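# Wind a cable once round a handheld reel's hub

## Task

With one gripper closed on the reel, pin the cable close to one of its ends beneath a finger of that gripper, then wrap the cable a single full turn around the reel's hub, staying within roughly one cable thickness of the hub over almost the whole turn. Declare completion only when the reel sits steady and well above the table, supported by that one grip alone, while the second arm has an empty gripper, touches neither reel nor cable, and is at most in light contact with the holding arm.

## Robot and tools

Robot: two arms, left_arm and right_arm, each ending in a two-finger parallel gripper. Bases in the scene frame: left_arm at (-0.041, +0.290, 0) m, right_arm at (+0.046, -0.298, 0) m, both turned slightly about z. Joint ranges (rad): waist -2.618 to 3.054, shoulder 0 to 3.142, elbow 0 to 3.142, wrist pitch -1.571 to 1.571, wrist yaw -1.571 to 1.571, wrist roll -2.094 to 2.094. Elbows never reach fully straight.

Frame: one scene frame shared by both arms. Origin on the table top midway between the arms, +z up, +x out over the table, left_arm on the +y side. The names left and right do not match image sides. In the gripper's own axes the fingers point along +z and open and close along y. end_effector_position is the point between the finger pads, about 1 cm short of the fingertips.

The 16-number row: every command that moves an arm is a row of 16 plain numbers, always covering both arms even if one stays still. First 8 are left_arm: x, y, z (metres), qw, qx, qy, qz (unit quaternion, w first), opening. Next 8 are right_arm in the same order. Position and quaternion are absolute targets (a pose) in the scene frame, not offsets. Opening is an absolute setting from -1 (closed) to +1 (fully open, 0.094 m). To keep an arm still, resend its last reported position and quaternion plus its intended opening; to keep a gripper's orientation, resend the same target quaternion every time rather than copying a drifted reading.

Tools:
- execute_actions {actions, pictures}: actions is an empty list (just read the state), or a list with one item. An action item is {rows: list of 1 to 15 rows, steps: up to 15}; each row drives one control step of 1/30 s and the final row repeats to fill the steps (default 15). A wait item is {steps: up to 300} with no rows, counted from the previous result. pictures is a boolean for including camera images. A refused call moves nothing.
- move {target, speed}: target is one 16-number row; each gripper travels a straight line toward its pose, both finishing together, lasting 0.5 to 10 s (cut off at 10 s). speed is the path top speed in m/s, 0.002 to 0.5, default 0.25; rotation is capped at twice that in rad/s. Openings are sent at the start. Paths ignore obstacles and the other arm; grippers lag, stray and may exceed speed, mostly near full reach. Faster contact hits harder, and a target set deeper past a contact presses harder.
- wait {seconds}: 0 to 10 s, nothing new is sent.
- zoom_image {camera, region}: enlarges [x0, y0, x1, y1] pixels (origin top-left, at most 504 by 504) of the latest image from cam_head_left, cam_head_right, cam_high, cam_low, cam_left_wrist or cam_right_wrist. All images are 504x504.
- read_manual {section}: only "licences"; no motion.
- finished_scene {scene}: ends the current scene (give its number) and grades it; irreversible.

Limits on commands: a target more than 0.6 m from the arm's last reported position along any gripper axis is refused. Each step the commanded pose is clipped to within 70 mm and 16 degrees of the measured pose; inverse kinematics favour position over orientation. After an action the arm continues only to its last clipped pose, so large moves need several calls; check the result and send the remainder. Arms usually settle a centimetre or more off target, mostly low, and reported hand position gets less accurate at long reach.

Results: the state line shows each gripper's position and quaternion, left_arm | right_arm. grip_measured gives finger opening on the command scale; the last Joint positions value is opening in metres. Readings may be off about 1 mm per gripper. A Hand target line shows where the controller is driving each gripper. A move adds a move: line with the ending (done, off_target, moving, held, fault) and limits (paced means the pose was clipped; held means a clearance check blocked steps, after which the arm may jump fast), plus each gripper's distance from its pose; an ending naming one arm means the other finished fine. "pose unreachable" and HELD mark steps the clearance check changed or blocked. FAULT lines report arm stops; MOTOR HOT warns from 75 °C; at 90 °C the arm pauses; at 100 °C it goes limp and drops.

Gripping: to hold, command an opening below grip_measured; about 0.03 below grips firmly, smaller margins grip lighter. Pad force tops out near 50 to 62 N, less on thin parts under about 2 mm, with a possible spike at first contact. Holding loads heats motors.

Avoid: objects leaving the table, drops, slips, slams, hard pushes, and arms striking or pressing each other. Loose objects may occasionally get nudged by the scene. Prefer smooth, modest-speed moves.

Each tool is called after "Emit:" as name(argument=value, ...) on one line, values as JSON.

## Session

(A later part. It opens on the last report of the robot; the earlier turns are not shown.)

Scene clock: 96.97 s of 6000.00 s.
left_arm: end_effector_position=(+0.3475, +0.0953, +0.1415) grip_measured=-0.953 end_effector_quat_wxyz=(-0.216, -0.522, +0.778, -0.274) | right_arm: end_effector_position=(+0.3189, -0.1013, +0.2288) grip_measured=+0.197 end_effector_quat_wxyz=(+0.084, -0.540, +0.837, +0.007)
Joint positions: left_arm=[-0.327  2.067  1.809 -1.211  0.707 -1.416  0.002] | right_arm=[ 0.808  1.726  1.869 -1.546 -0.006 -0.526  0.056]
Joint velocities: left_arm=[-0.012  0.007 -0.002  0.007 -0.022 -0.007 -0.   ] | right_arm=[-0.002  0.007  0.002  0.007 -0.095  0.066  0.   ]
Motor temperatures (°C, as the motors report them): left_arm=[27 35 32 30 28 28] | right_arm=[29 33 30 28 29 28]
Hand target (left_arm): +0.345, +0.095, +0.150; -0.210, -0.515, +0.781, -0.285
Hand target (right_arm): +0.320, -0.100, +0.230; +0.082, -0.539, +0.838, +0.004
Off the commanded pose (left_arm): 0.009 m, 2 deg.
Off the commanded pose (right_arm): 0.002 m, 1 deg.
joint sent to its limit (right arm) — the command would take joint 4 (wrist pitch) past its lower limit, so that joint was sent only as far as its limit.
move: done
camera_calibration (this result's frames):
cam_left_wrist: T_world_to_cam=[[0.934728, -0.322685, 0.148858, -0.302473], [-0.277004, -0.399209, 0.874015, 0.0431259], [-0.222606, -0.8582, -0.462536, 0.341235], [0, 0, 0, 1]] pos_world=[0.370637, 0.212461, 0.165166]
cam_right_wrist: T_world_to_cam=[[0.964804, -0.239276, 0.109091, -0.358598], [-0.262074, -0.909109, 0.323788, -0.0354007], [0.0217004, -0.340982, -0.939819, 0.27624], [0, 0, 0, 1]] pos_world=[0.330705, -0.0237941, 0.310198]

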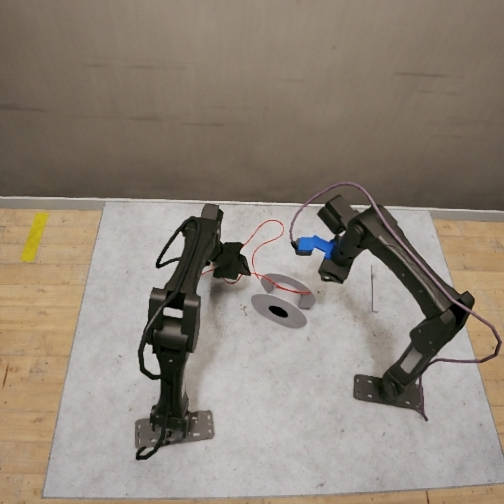

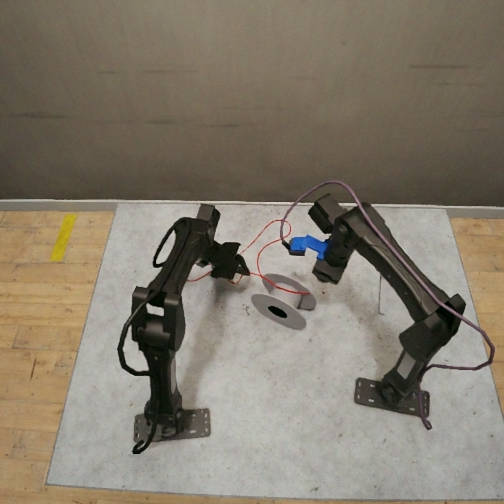

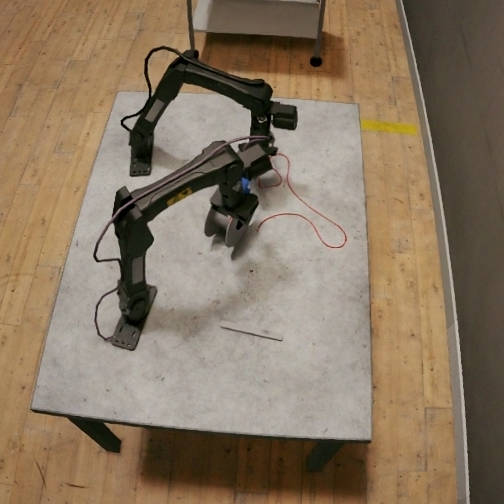

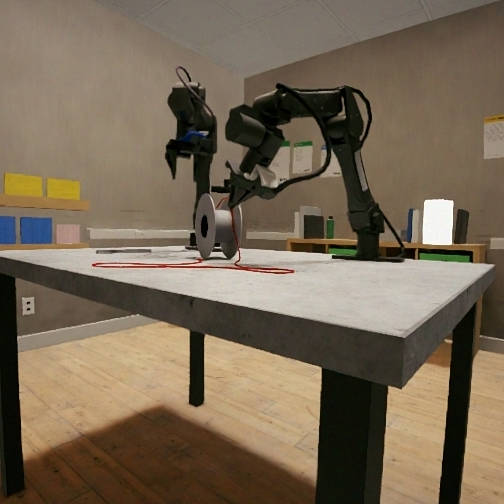

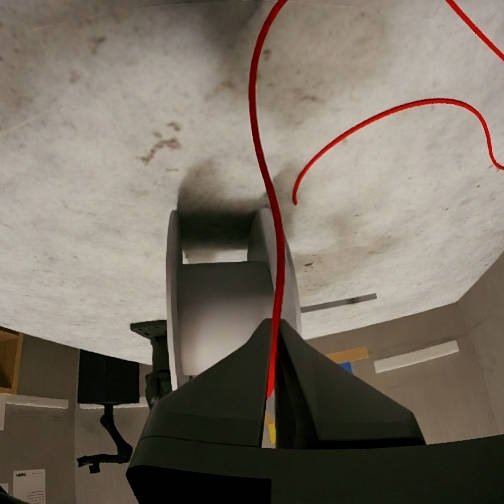

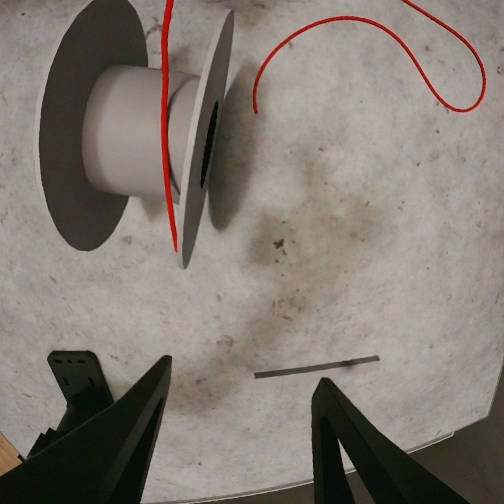

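Emit:
move(target=[0.365,0.12,0.145,-0.21,-0.515,0.78,-0.285,-1,0.314,-0.016,0.21,0.05,-0.53,0.845,0,0.2], speed=0.1)

Scene clock: 104.63 s of 6000.00 s.
left_arm: end_effector_position=(+0.3612, +0.1185, +0.1395) grip_measured=-0.953 end_effector_quat_wxyz=(-0.209, -0.517, +0.781, -0.279) | right_arm: end_effector_position=(+0.3122, -0.0183, +0.2074) grip_measured=+0.197 end_effector_quat_wxyz=(+0.069, -0.533, +0.843, +0.012)
Joint positions: left_arm=[-0.266  2.11   1.867 -1.261  0.71  -1.331  0.002] | right_arm=[ 1.003  1.941  2.061 -1.552  0.011 -0.314  0.056]
Joint velocities: left_arm=[ 0.007 -0.012 -0.002 -0.037 -0.081  0.037  0.   ] | right_arm=[ 0.002 -0.022 -0.002  0.022 -0.066  0.007 -0.   ]
Motor temperatures (°C, as the motors report them): left_arm=[27 36 32 30 28 28] | right_arm=[29 33 31 28 29 28]
Hand target (left_arm): +0.365, +0.120, +0.145; -0.210, -0.515, +0.780, -0.286
Hand target (right_arm): +0.314, -0.016, +0.210; +0.073, -0.530, +0.845, +0.009
Off the commanded pose (left_arm): 0.007 m, 1 deg.
Off the commanded pose (right_arm): 0.004 m, 3 deg.
joint sent to its limit (right arm) — the command would take joint 4 (wrist pitch) past its lower limit, so that joint was sent only as far as its limit.
After step 180, 0.40 s passed at rest.
move: off_target (right_arm)
camera_calibration (this result's frames):
cam_left_wrist: T_world_to_cam=[[0.930333, -0.325837, 0.168255, -0.308278], [-0.296154, -0.396988, 0.868731, 0.0654185], [-0.21627, -0.858039, -0.465829, 0.361401], [0, 0, 0, 1]] pos_world=[0.384335, 0.235618, 0.16339]
cam_right_wrist: T_world_to_cam=[[0.963523, -0.255298, 0.0802882, -0.323777], [-0.267257, -0.902149, 0.338676, 0.0439318], [-0.0140315, -0.34778, -0.937471, 0.295123], [0, 0, 0, 1]] pos_world=[0.327848, 0.0596115, 0.287786]

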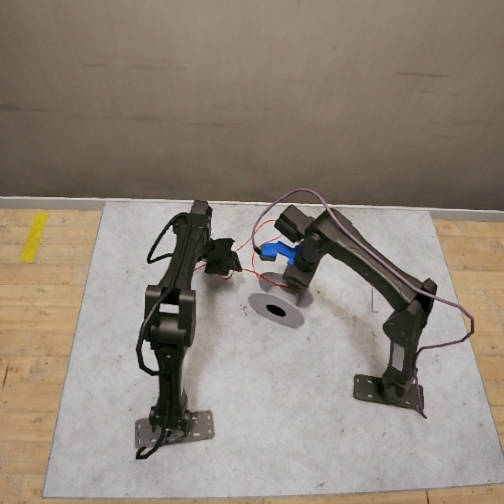

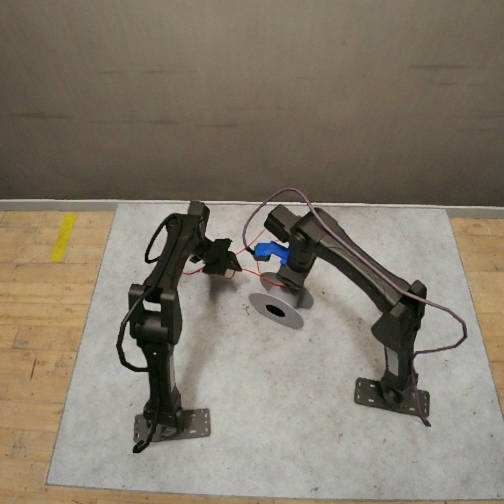

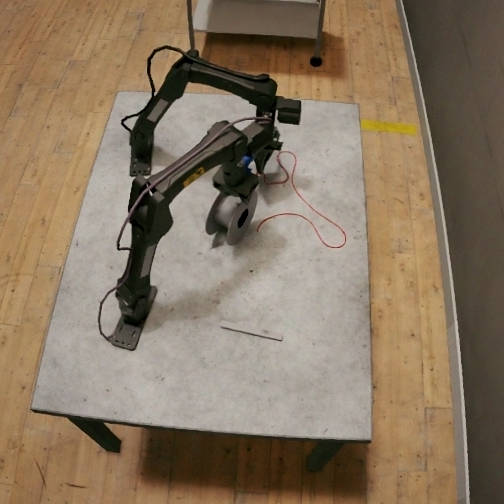

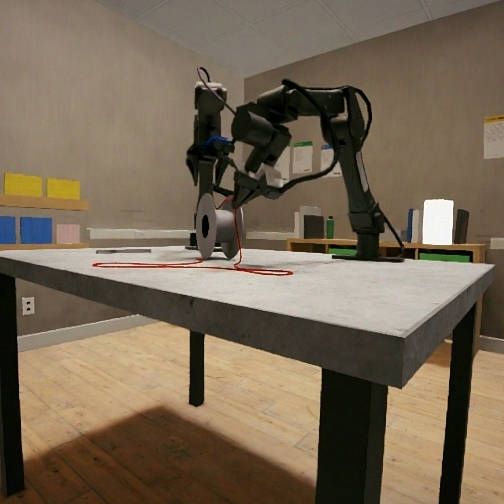

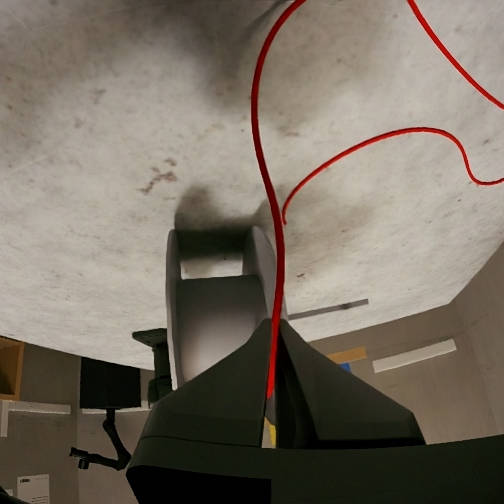

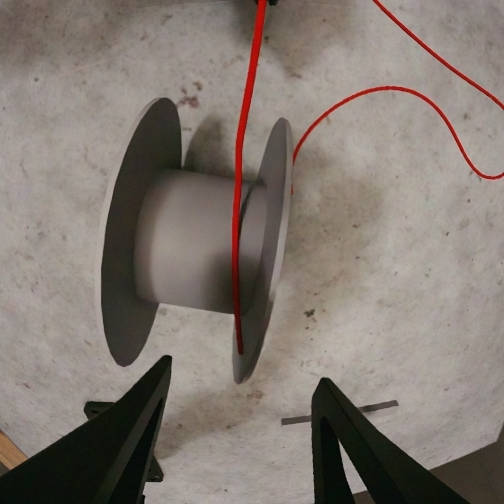

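Emit:
move(target=[0.365,0.12,0.145,-0.21,-0.515,0.78,-0.285,-1,0.318,-0.008,0.142,0.02,-0.53,0.845,0,0.2], speed=0.06)

Scene clock: 109.10 s of 6000.00 s.
left_arm: end_effector_position=(+0.3606, +0.1185, +0.1395) grip_measured=-0.953 end_effector_quat_wxyz=(-0.210, -0.517, +0.782, -0.279) | right_arm: end_effector_position=(+0.3199, -0.0100, +0.1495) grip_measured=+0.197 end_effector_quat_wxyz=(+0.025, -0.532, +0.846, +0.001)
Joint positions: left_arm=[-0.266  2.11   1.867 -1.264  0.711 -1.329  0.002] | right_arm=[ 1.003  2.028  1.956 -1.449  0.011 -0.309  0.056]
Joint velocities: left_arm=[ 0.017  0.002 -0.017  0.037  0.051  0.022 -0.001] | right_arm=[ 0.022 -0.012  0.002 -0.022 -0.051  0.037  0.   ]
Motor temperatures (°C, as the motors report them): left_arm=[27 36 32 30 28 28] | right_arm=[29 33 31 28 29 28]
Hand target (left_arm): +0.365, +0.120, +0.145; -0.210, -0.515, +0.780, -0.285
Hand target (right_arm): +0.319, -0.007, +0.142; +0.020, -0.532, +0.847, +0.001
Off the commanded pose (left_arm): 0.007 m, 1 deg.
Off the commanded pose (right_arm): 0.008 m, 1 deg.
move: done
camera_calibration (this result's frames):
cam_left_wrist: T_world_to_cam=[[0.930025, -0.327462, 0.166802, -0.307175], [-0.295477, -0.396422, 0.86922, 0.0648629], [-0.218513, -0.857682, -0.46544, 0.362009], [0, 0, 0, 1]] pos_world=[0.383949, 0.235613, 0.16335]
cam_right_wrist: T_world_to_cam=[[0.965797, -0.256626, 0.0371434, -0.318815], [-0.248738, -0.876435, 0.412299, 0.05639], [-0.0732528, -0.407436, -0.910291, 0.258088], [0, 0, 0, 1]] pos_world=[0.340842, 0.0727602, 0.223527]

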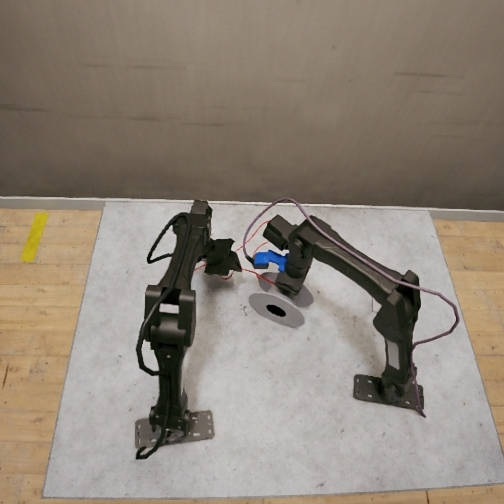

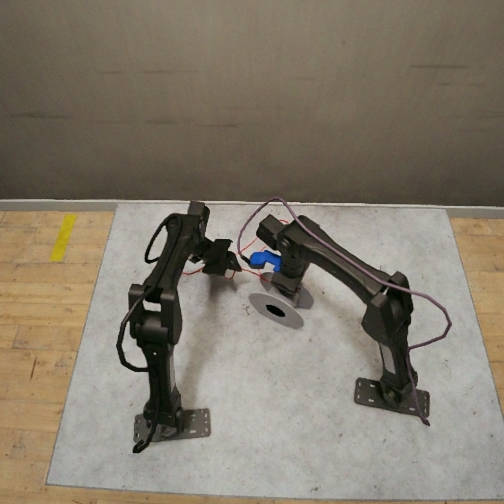

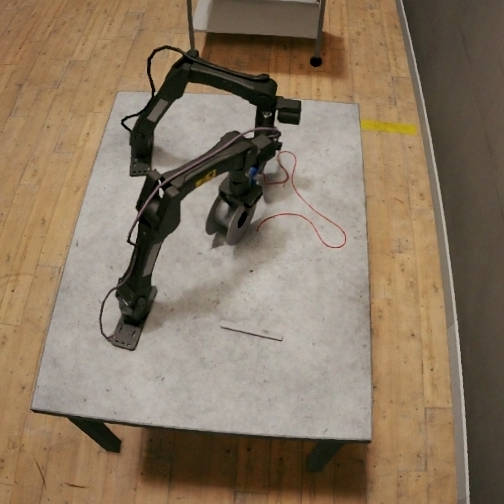

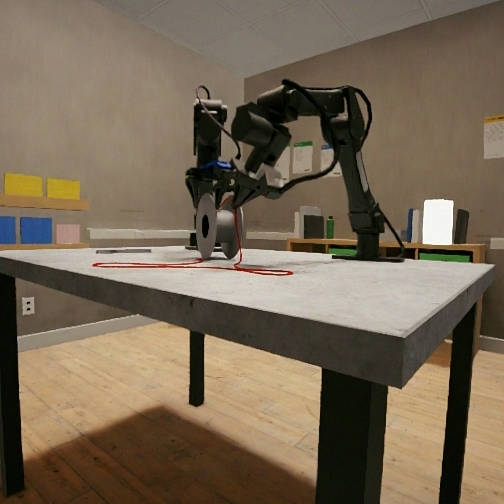

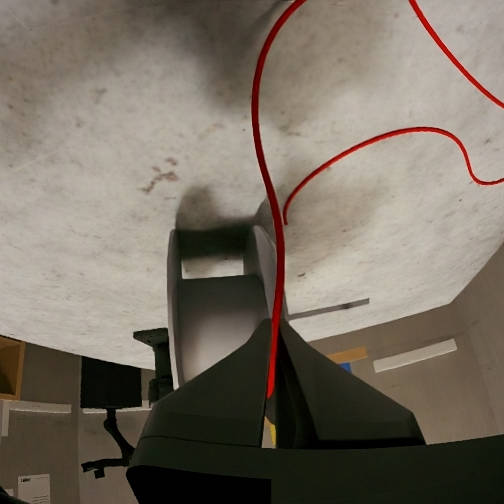

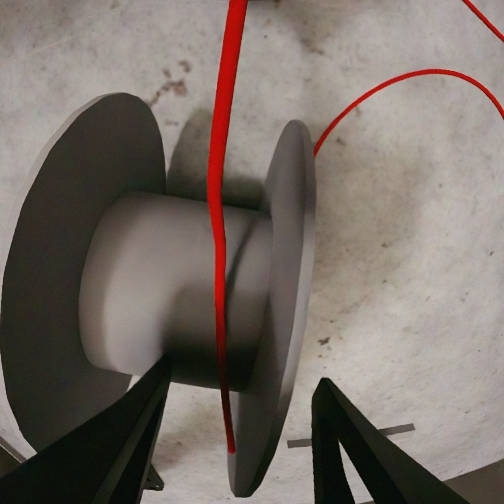

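Emit:
move(target=[0.365,0.12,0.145,-0.21,-0.515,0.78,-0.285,-1,0.322,-0.002,0.122,0.02,-0.53,0.845,0,0.1], speed=0.03)

Emit:
move(target=[0.365,0.12,0.145,-0.21,-0.515,0.78,-0.285,-1,0.330,-0.006,0.124,0.02,-0.53,0.845,0,-1], speed=0.03)

Scene clock: 113.47 s of 6000.00 s.
left_arm: end_effector_position=(+0.3606, +0.1185, +0.1395) grip_measured=-0.953 end_effector_quat_wxyz=(-0.210, -0.517, +0.782, -0.279) | right_arm: end_effector_position=(+0.3269, +0.0014, +0.1476) grip_measured=+0.103 end_effector_quat_wxyz=(+0.048, -0.530, +0.847, +0.015)
Joint positions: left_arm=[-0.266  2.11   1.867 -1.264  0.711 -1.328  0.002] | right_arm=[ 1.003  2.028  1.945 -1.387 -0.004 -0.304  0.052]
Joint velocities: left_arm=[-0.002 -0.002 -0.017  0.007 -0.081  0.037  0.   ] | right_arm=[-0.007 -0.002 -0.002 -0.051  0.007  0.081  0.   ]
Motor temperatures (°C, as the motors report them): left_arm=[27 36 32 30 28 28] | right_arm=[29 33 31 28 29 28]
Hand target (left_arm): +0.365, +0.120, +0.145; -0.210, -0.515, +0.780, -0.286
Hand target (right_arm): +0.322, -0.002, +0.123; +0.019, -0.531, +0.847, -0.000
Off the commanded pose (left_arm): 0.007 m, 1 deg.
Off the commanded pose (right_arm): 0.026 m, 4 deg.
move: off_target (right_arm)
camera_calibration (this result's frames):
cam_left_wrist: T_world_to_cam=[[0.929888, -0.327728, 0.167039, -0.307127], [-0.295808, -0.396323, 0.869152, 0.0649799], [-0.218644, -0.857626, -0.465481, 0.362055], [0, 0, 0, 1]] pos_world=[0.383977, 0.235607, 0.163354]
cam_right_wrist: T_world_to_cam=[[0.963921, -0.261941, 0.0473697, -0.323443], [-0.260879, -0.894242, 0.363693, 0.0800907], [-0.052906, -0.362929, -0.930314, 0.257844], [0, 0, 0, 1]] pos_world=[0.346309, 0.0804767, 0.226069]

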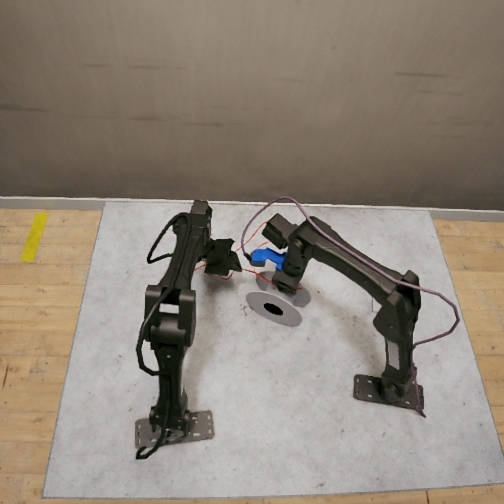

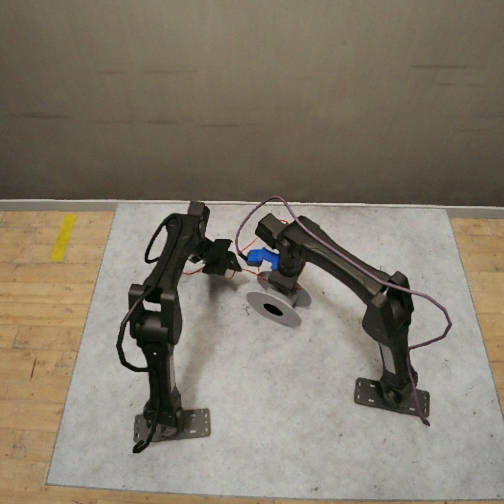

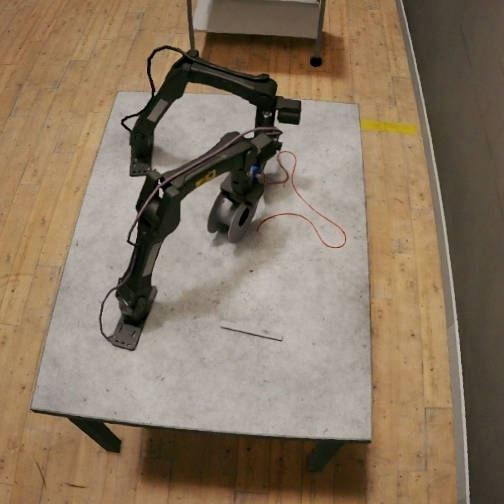

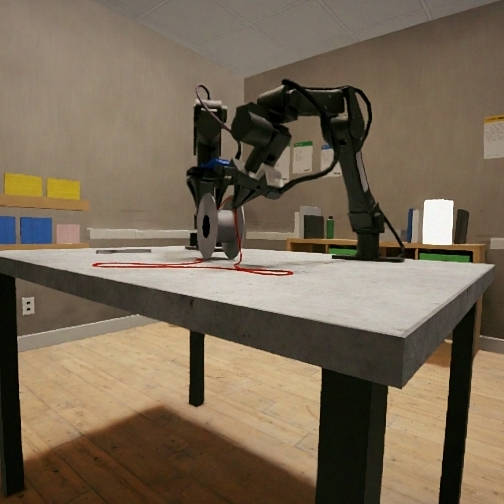

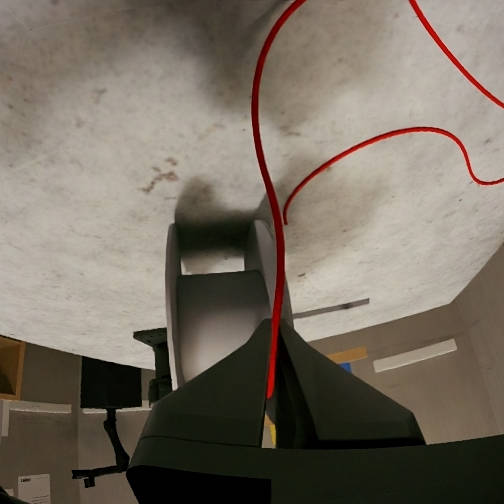

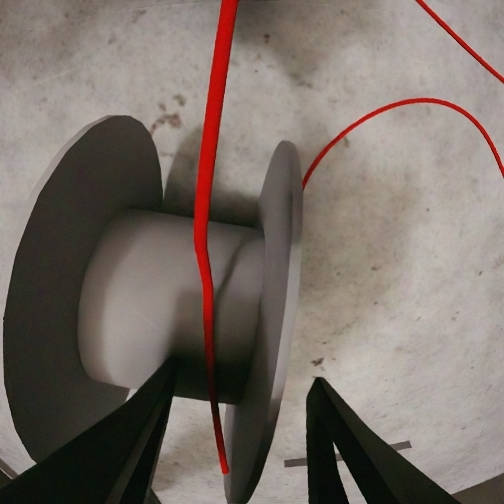

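Scene clock: 114.73 s of 6000.00 s.
left_arm: end_effector_position=(+0.3606, +0.1185, +0.1395) grip_measured=-0.953 end_effector_quat_wxyz=(-0.210, -0.517, +0.782, -0.279) | right_arm: end_effector_position=(+0.3261, +0.0012, +0.1485) grip_measured=-0.913 end_effector_quat_wxyz=(+0.047, -0.531, +0.846, +0.019)
Joint positions: left_arm=[-0.266  2.11   1.867 -1.264  0.711 -1.328  0.002] | right_arm=[ 1.     2.026  1.945 -1.39  -0.013 -0.309  0.004]
Joint velocities: left_arm=[ 0.012 -0.002  0.012  0.022 -0.037 -0.081  0.   ] | right_arm=[ 0.007 -0.002  0.007 -0.095  0.037  0.037 -0.001]
Motor temperatures (°C, as the motors report them): left_arm=[27 36 32 30 28 28] | right_arm=[29 33 30 28 29 28]
Hand target (left_arm): +0.365, +0.120, +0.145; -0.210, -0.515, +0.780, -0.285
Hand target (right_arm): +0.330, -0.006, +0.125; +0.020, -0.532, +0.847, +0.001
Off the commanded pose (left_arm): 0.007 m, 1 deg.
Off the commanded pose (right_arm): 0.026 m, 4 deg.
move: off_target (right_arm)
camera_calibration (this result's frames):
cam_left_wrist: T_world_to_cam=[[0.929888, -0.327728, 0.167039, -0.307127], [-0.295808, -0.396323, 0.869152, 0.0649799], [-0.218644, -0.857626, -0.465481, 0.362055], [0, 0, 0, 1]] pos_world=[0.383977, 0.235607, 0.163354]
cam_right_wrist: T_world_to_cam=[[0.964989, -0.259175, 0.0403007, -0.322091], [-0.255951, -0.896911, 0.36061, 0.0782115], [-0.057315, -0.3583, -0.931846, 0.260153], [0, 0, 0, 1]] pos_world=[0.345743, 0.0798835, 0.227199]

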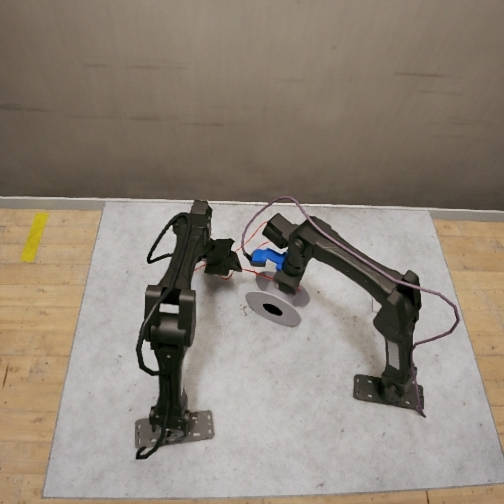

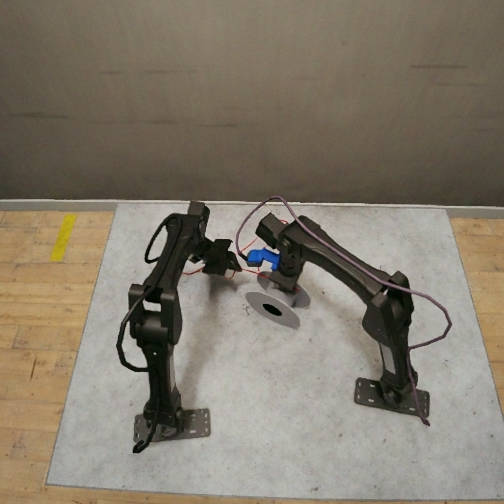

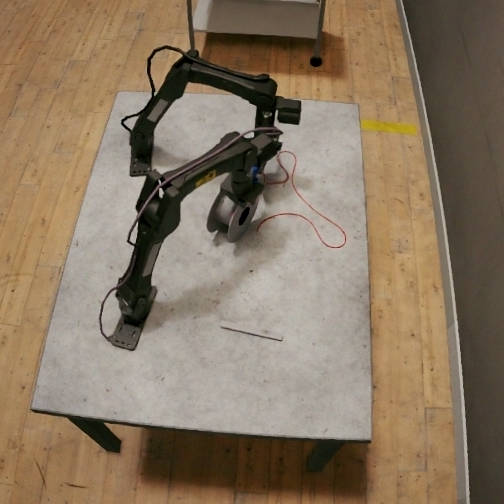

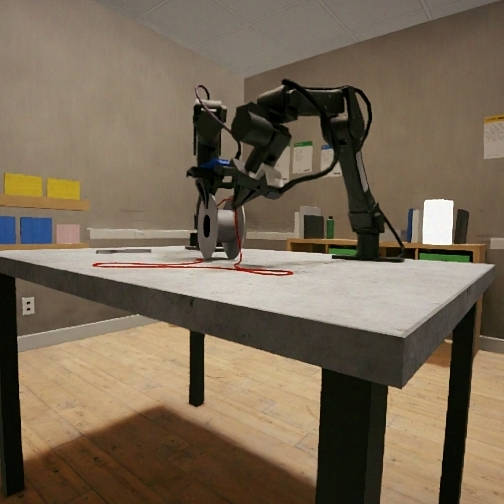

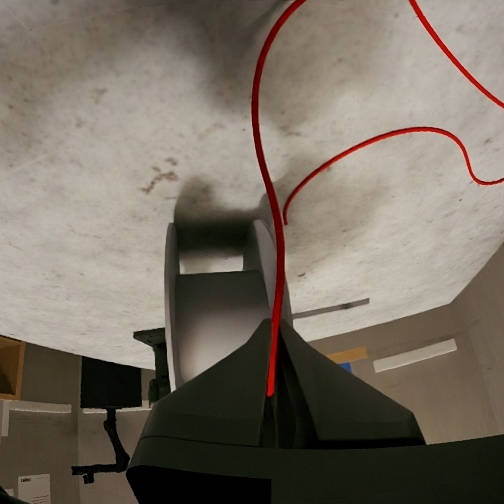

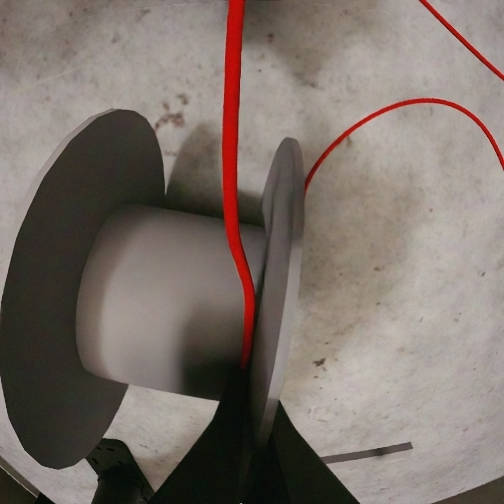

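Emit:
move(target=[0.365,0.12,0.145,-0.21,-0.515,0.78,-0.285,-0.3,0.326,0,0.16,0.047,-0.53,0.846,0.02,-1], speed=0.05)

Emit:
move(target=[0.36,0.26,0.19,-0.1,-0.4,0.9,-0.1,0,0.31,-0.03,0.24,0.1,-0.5,0.86,0.02,-1], speed=0.15)

Emit:
move(target=[0.36,0.2,0.17,0,0,1,0,0,0.24,-0.04,0.25,0.14,0,0.99,0.04,-1], speed=0.2)

Scene clock: 119.67 s of 6000.00 s.
left_arm: end_effector_position=(+0.3606, +0.1185, +0.1395) grip_measured=-0.303 end_effector_quat_wxyz=(-0.210, -0.517, +0.782, -0.279) | right_arm: end_effector_position=(+0.3232, -0.0001, +0.1530) grip_measured=-0.913 end_effector_quat_wxyz=(+0.042, -0.531, +0.846, +0.021)
Joint positions: left_arm=[-0.266  2.11   1.867 -1.264  0.711 -1.328  0.033] | right_arm=[ 1.     2.026  1.964 -1.418 -0.02  -0.309  0.004]
Joint velocities: left_arm=[-0.002 -0.007 -0.007 -0.037 -0.007  0.022  0.   ] | right_arm=[ 0.002  0.007 -0.002 -0.037 -0.037 -0.022 -0.   ]
Motor temperatures (°C, as the motors report them): left_arm=[27 36 33 30 28 28] | right_arm=[29 33 30 28 29 28]
Hand target (left_arm): +0.365, +0.120, +0.145; -0.210, -0.515, +0.780, -0.285
Hand target (right_arm): +0.326, -0.000, +0.160; +0.047, -0.530, +0.846, +0.020
Off the commanded pose (left_arm): 0.007 m, 1 deg.
Off the commanded pose (right_arm): 0.008 m, 1 deg.
move: done
camera_calibration (this result's frames):
cam_left_wrist: T_world_to_cam=[[0.929888, -0.327728, 0.167039, -0.307127], [-0.295808, -0.396323, 0.869152, 0.0649799], [-0.218644, -0.857626, -0.465481, 0.362055], [0, 0, 0, 1]] pos_world=[0.383977, 0.235607, 0.163354]
cam_right_wrist: T_world_to_cam=[[0.965546, -0.258485, 0.0301125, -0.3184], [-0.251375, -0.896477, 0.364884, 0.0725007], [-0.067322, -0.359882, -0.930566, 0.266796], [0, 0, 0, 1]] pos_world=[0.343616, 0.0787085, 0.231405]

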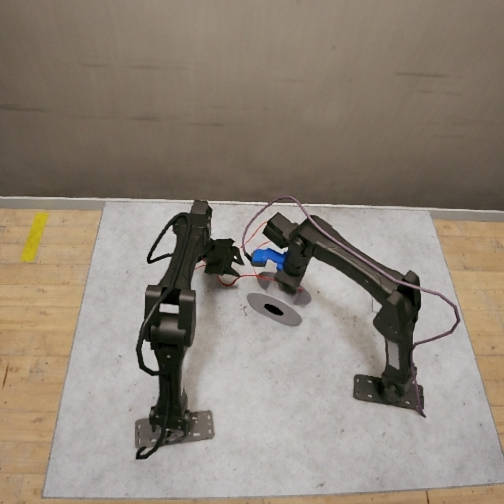

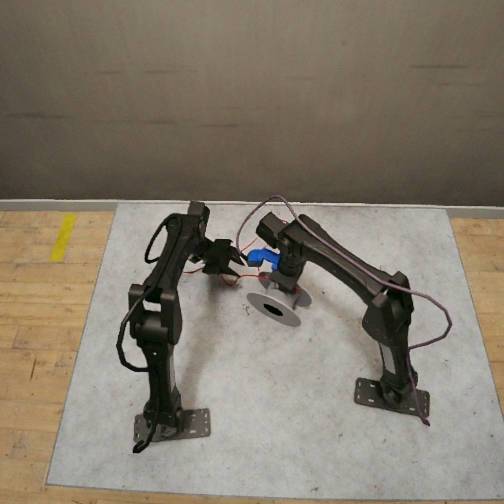

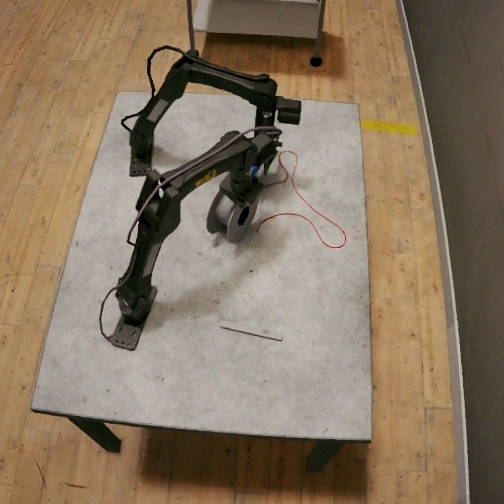

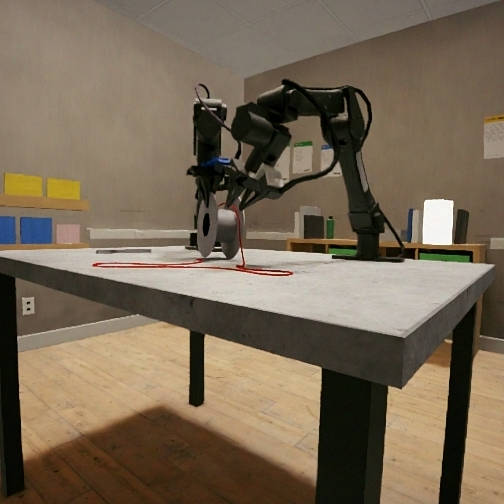

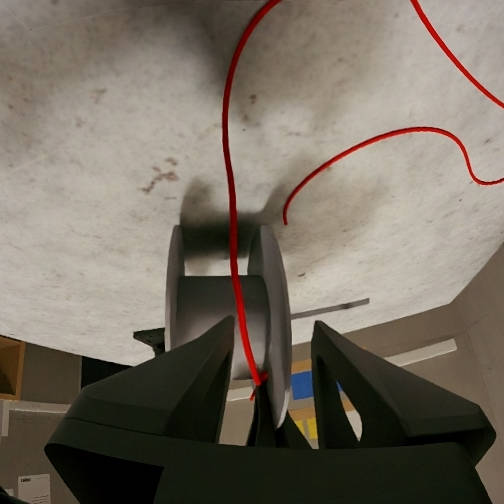

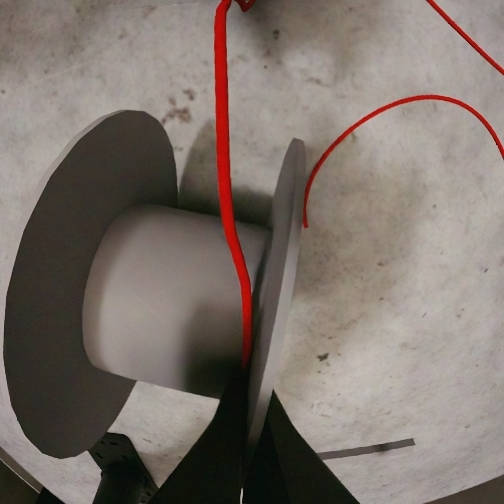

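Scene clock: 121.97 s of 6000.00 s.
left_arm: end_effector_position=(+0.3611, +0.2557, +0.1715) grip_measured=-0.003 end_effector_quat_wxyz=(-0.042, -0.418, +0.898, -0.135) | right_arm: end_effector_position=(+0.3046, -0.0286, +0.2211) grip_measured=-0.913 end_effector_quat_wxyz=(+0.081, -0.510, +0.856, +0.015)
Joint positions: left_arm=[-0.094  2.085  2.103 -1.561  0.283 -0.839  0.047] | right_arm=[ 1.     1.876  2.025 -1.555  0.015 -0.264  0.004]
Joint velocities: left_arm=[-0.002  0.007 -0.002 -0.037 -0.037  0.095  0.   ] | right_arm=[ 0.007  0.002 -0.002  0.022 -0.007  0.037 -0.   ]
Motor temperatures (°C, as the motors report them): left_arm=[27 36 33 30 28 28] | right_arm=[29 33 31 28 29 28]
Hand target (left_arm): +0.362, +0.260, +0.189; -0.020, -0.414, +0.899, -0.140
Hand target (right_arm): +0.309, -0.031, +0.239; +0.108, -0.499, +0.859, +0.021
Off the commanded pose (left_arm): 0.019 m, 8 deg.
Off the commanded pose (right_arm): 0.020 m, 3 deg.
joint sent to its limit (left arm) — the command would take joint 4 (wrist pitch) past its lower limit, so that joint was sent only as far as its limit.
joint sent to its limit (right arm) — the command would take joint 4 (wrist pitch) past its lower limit, so that joint was sent only as far as its limit.
move: off_target (left_arm, right_arm)
camera_calibration (this result's frames):
cam_left_wrist: T_world_to_cam=[[0.775816, -0.611693, 0.154731, -0.137671], [-0.580989, -0.596913, 0.553305, 0.300096], [-0.246092, -0.51916, -0.818481, 0.478633], [0, 0, 0, 1]] pos_world=[0.398947, 0.343406, 0.24701]
cam_right_wrist: T_world_to_cam=[[0.947321, -0.30779, 0.0885882, -0.318633], [-0.319805, -0.893849, 0.314258, 0.049575], [-0.0175411, -0.326034, -0.945195, 0.307663], [0, 0, 0, 1]] pos_world=[0.323099, 0.0465491, 0.303449]

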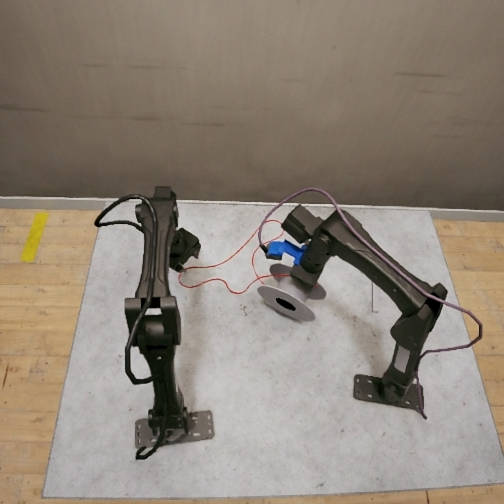

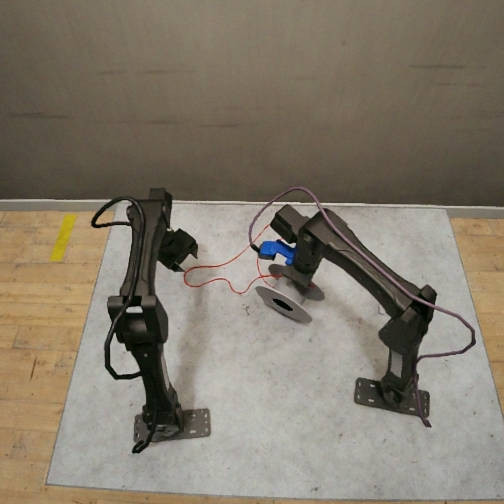

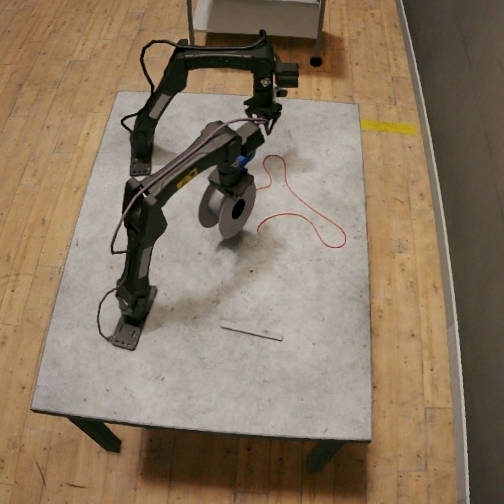

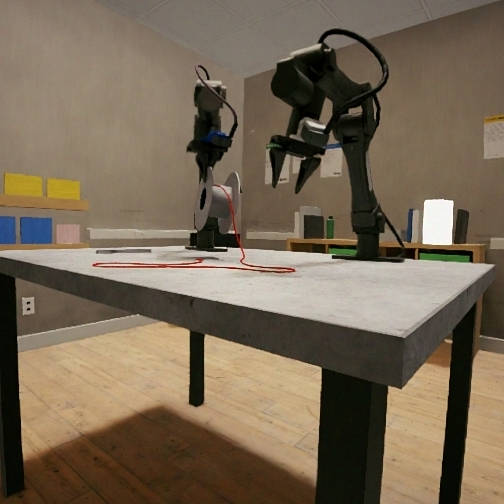

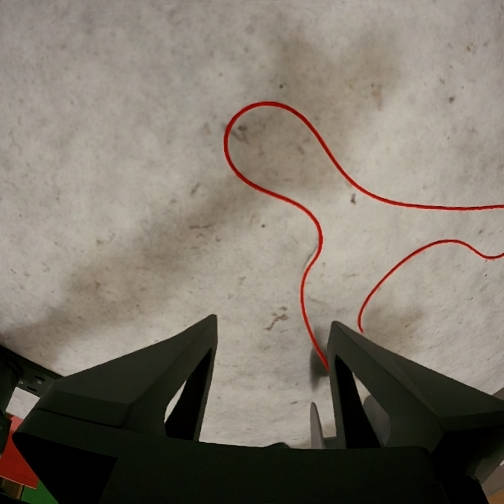

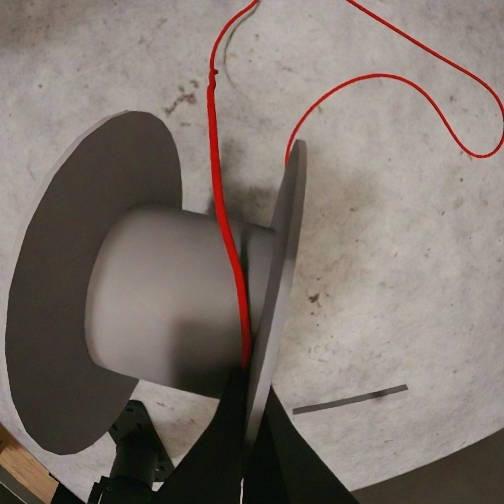

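Scene clock: 125.20 s of 6000.00 s.
left_arm: end_effector_position=(+0.3552, +0.2023, +0.1651) grip_measured=-0.003 end_effector_quat_wxyz=(+0.017, -0.007, +1.000, -0.007) | right_arm: end_effector_position=(+0.2401, -0.0363, +0.2404) grip_measured=-0.913 end_effector_quat_wxyz=(+0.119, -0.003, +0.992, +0.035)
Joint positions: left_arm=[-0.347  2.101  2.13  -1.564  0.007 -0.232  0.047] | right_arm=[ 1.21   1.677  1.849 -1.556  0.165  1.     0.004]
Joint velocities: left_arm=[ 0.007  0.002 -0.002 -0.066  0.022 -0.037 -0.   ] | right_arm=[-0.012  0.012 -0.022  0.007  0.007 -0.051 -0.   ]
Motor temperatures (°C, as the motors report them): left_arm=[27 36 33 30 28 28] | right_arm=[29 34 30 28 29 28]
Hand target (left_arm): +0.358, +0.200, +0.169; +0.022, -0.000, +1.000, -0.005
Hand target (right_arm): +0.240, -0.040, +0.249; +0.137, +0.000, +0.990, +0.041
Off the commanded pose (left_arm): 0.007 m, 2 deg.
Off the commanded pose (right_arm): 0.010 m, 3 deg.
joint sent to its limit (left arm) — the command would take joint 4 (wrist pitch) past its lower limit, so that joint was sent only as far as its limit.
move: off_target (right_arm)
camera_calibration (this result's frames):
cam_left_wrist: T_world_to_cam=[[0.0379629, -0.998706, -0.0338272, 0.206762], [-0.933081, -0.0475437, 0.356511, 0.314721], [-0.357658, 0.0180293, -0.933679, 0.394164], [0, 0, 0, 1]] pos_world=[0.426787, 0.214351, 0.262815]
cam_right_wrist: T_world_to_cam=[[0.195901, -0.980439, -0.0190195, -0.0797298], [-0.95716, -0.195395, 0.213693, 0.218572], [-0.213229, -0.023658, -0.976716, 0.387842], [0, 0, 0, 1]] pos_world=[0.307527, -0.0262867, 0.330588]

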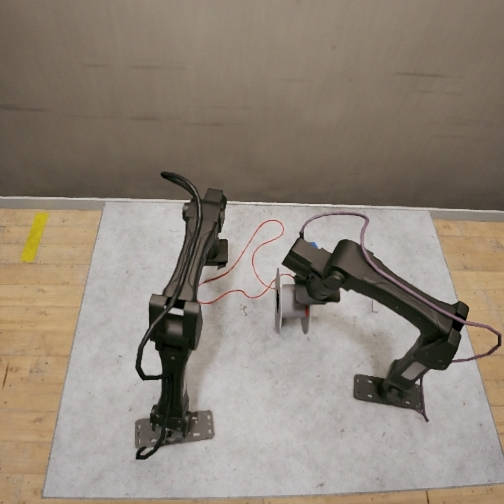

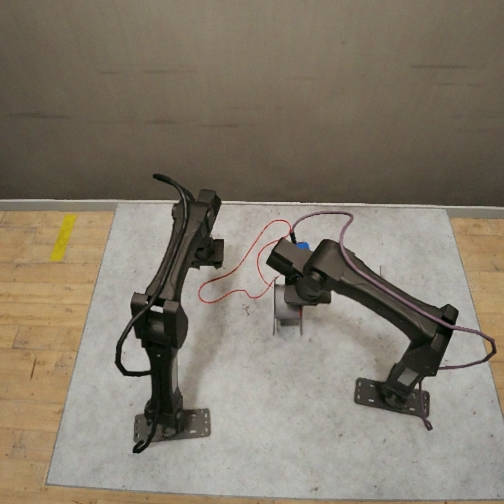

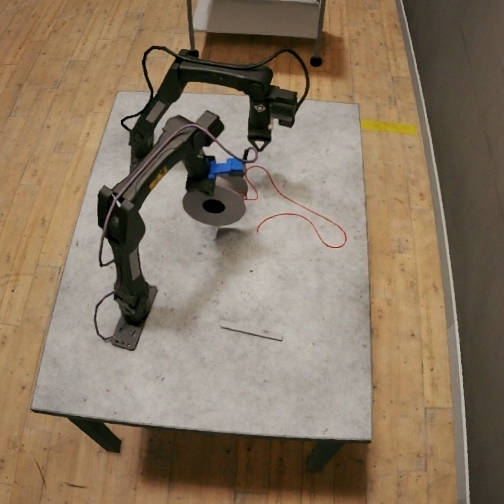

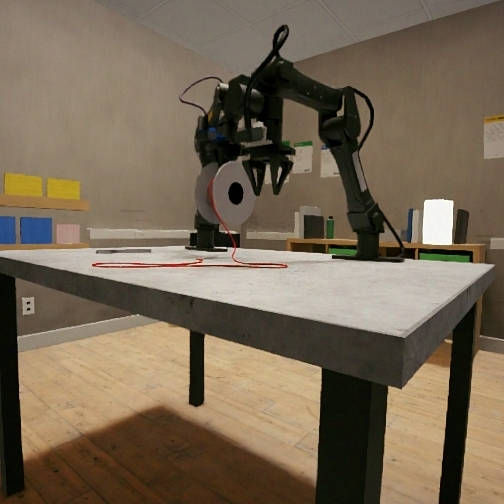

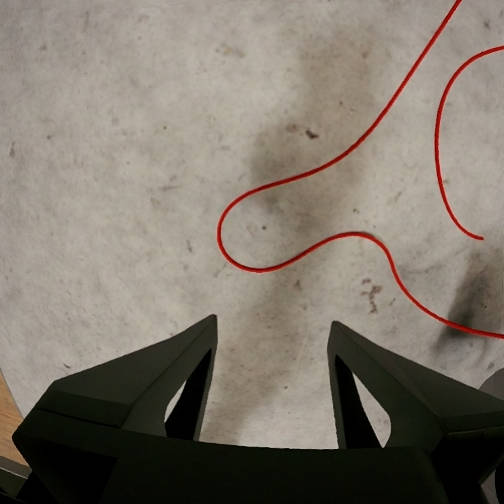

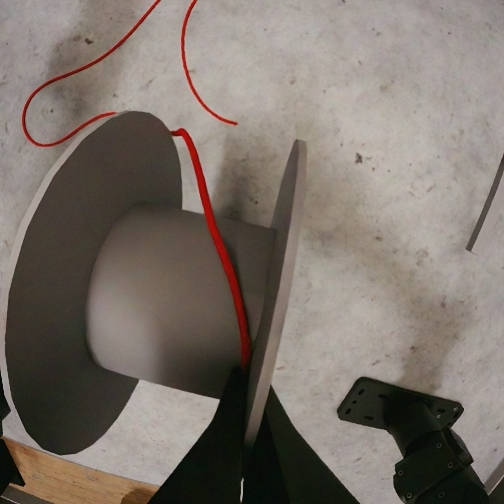

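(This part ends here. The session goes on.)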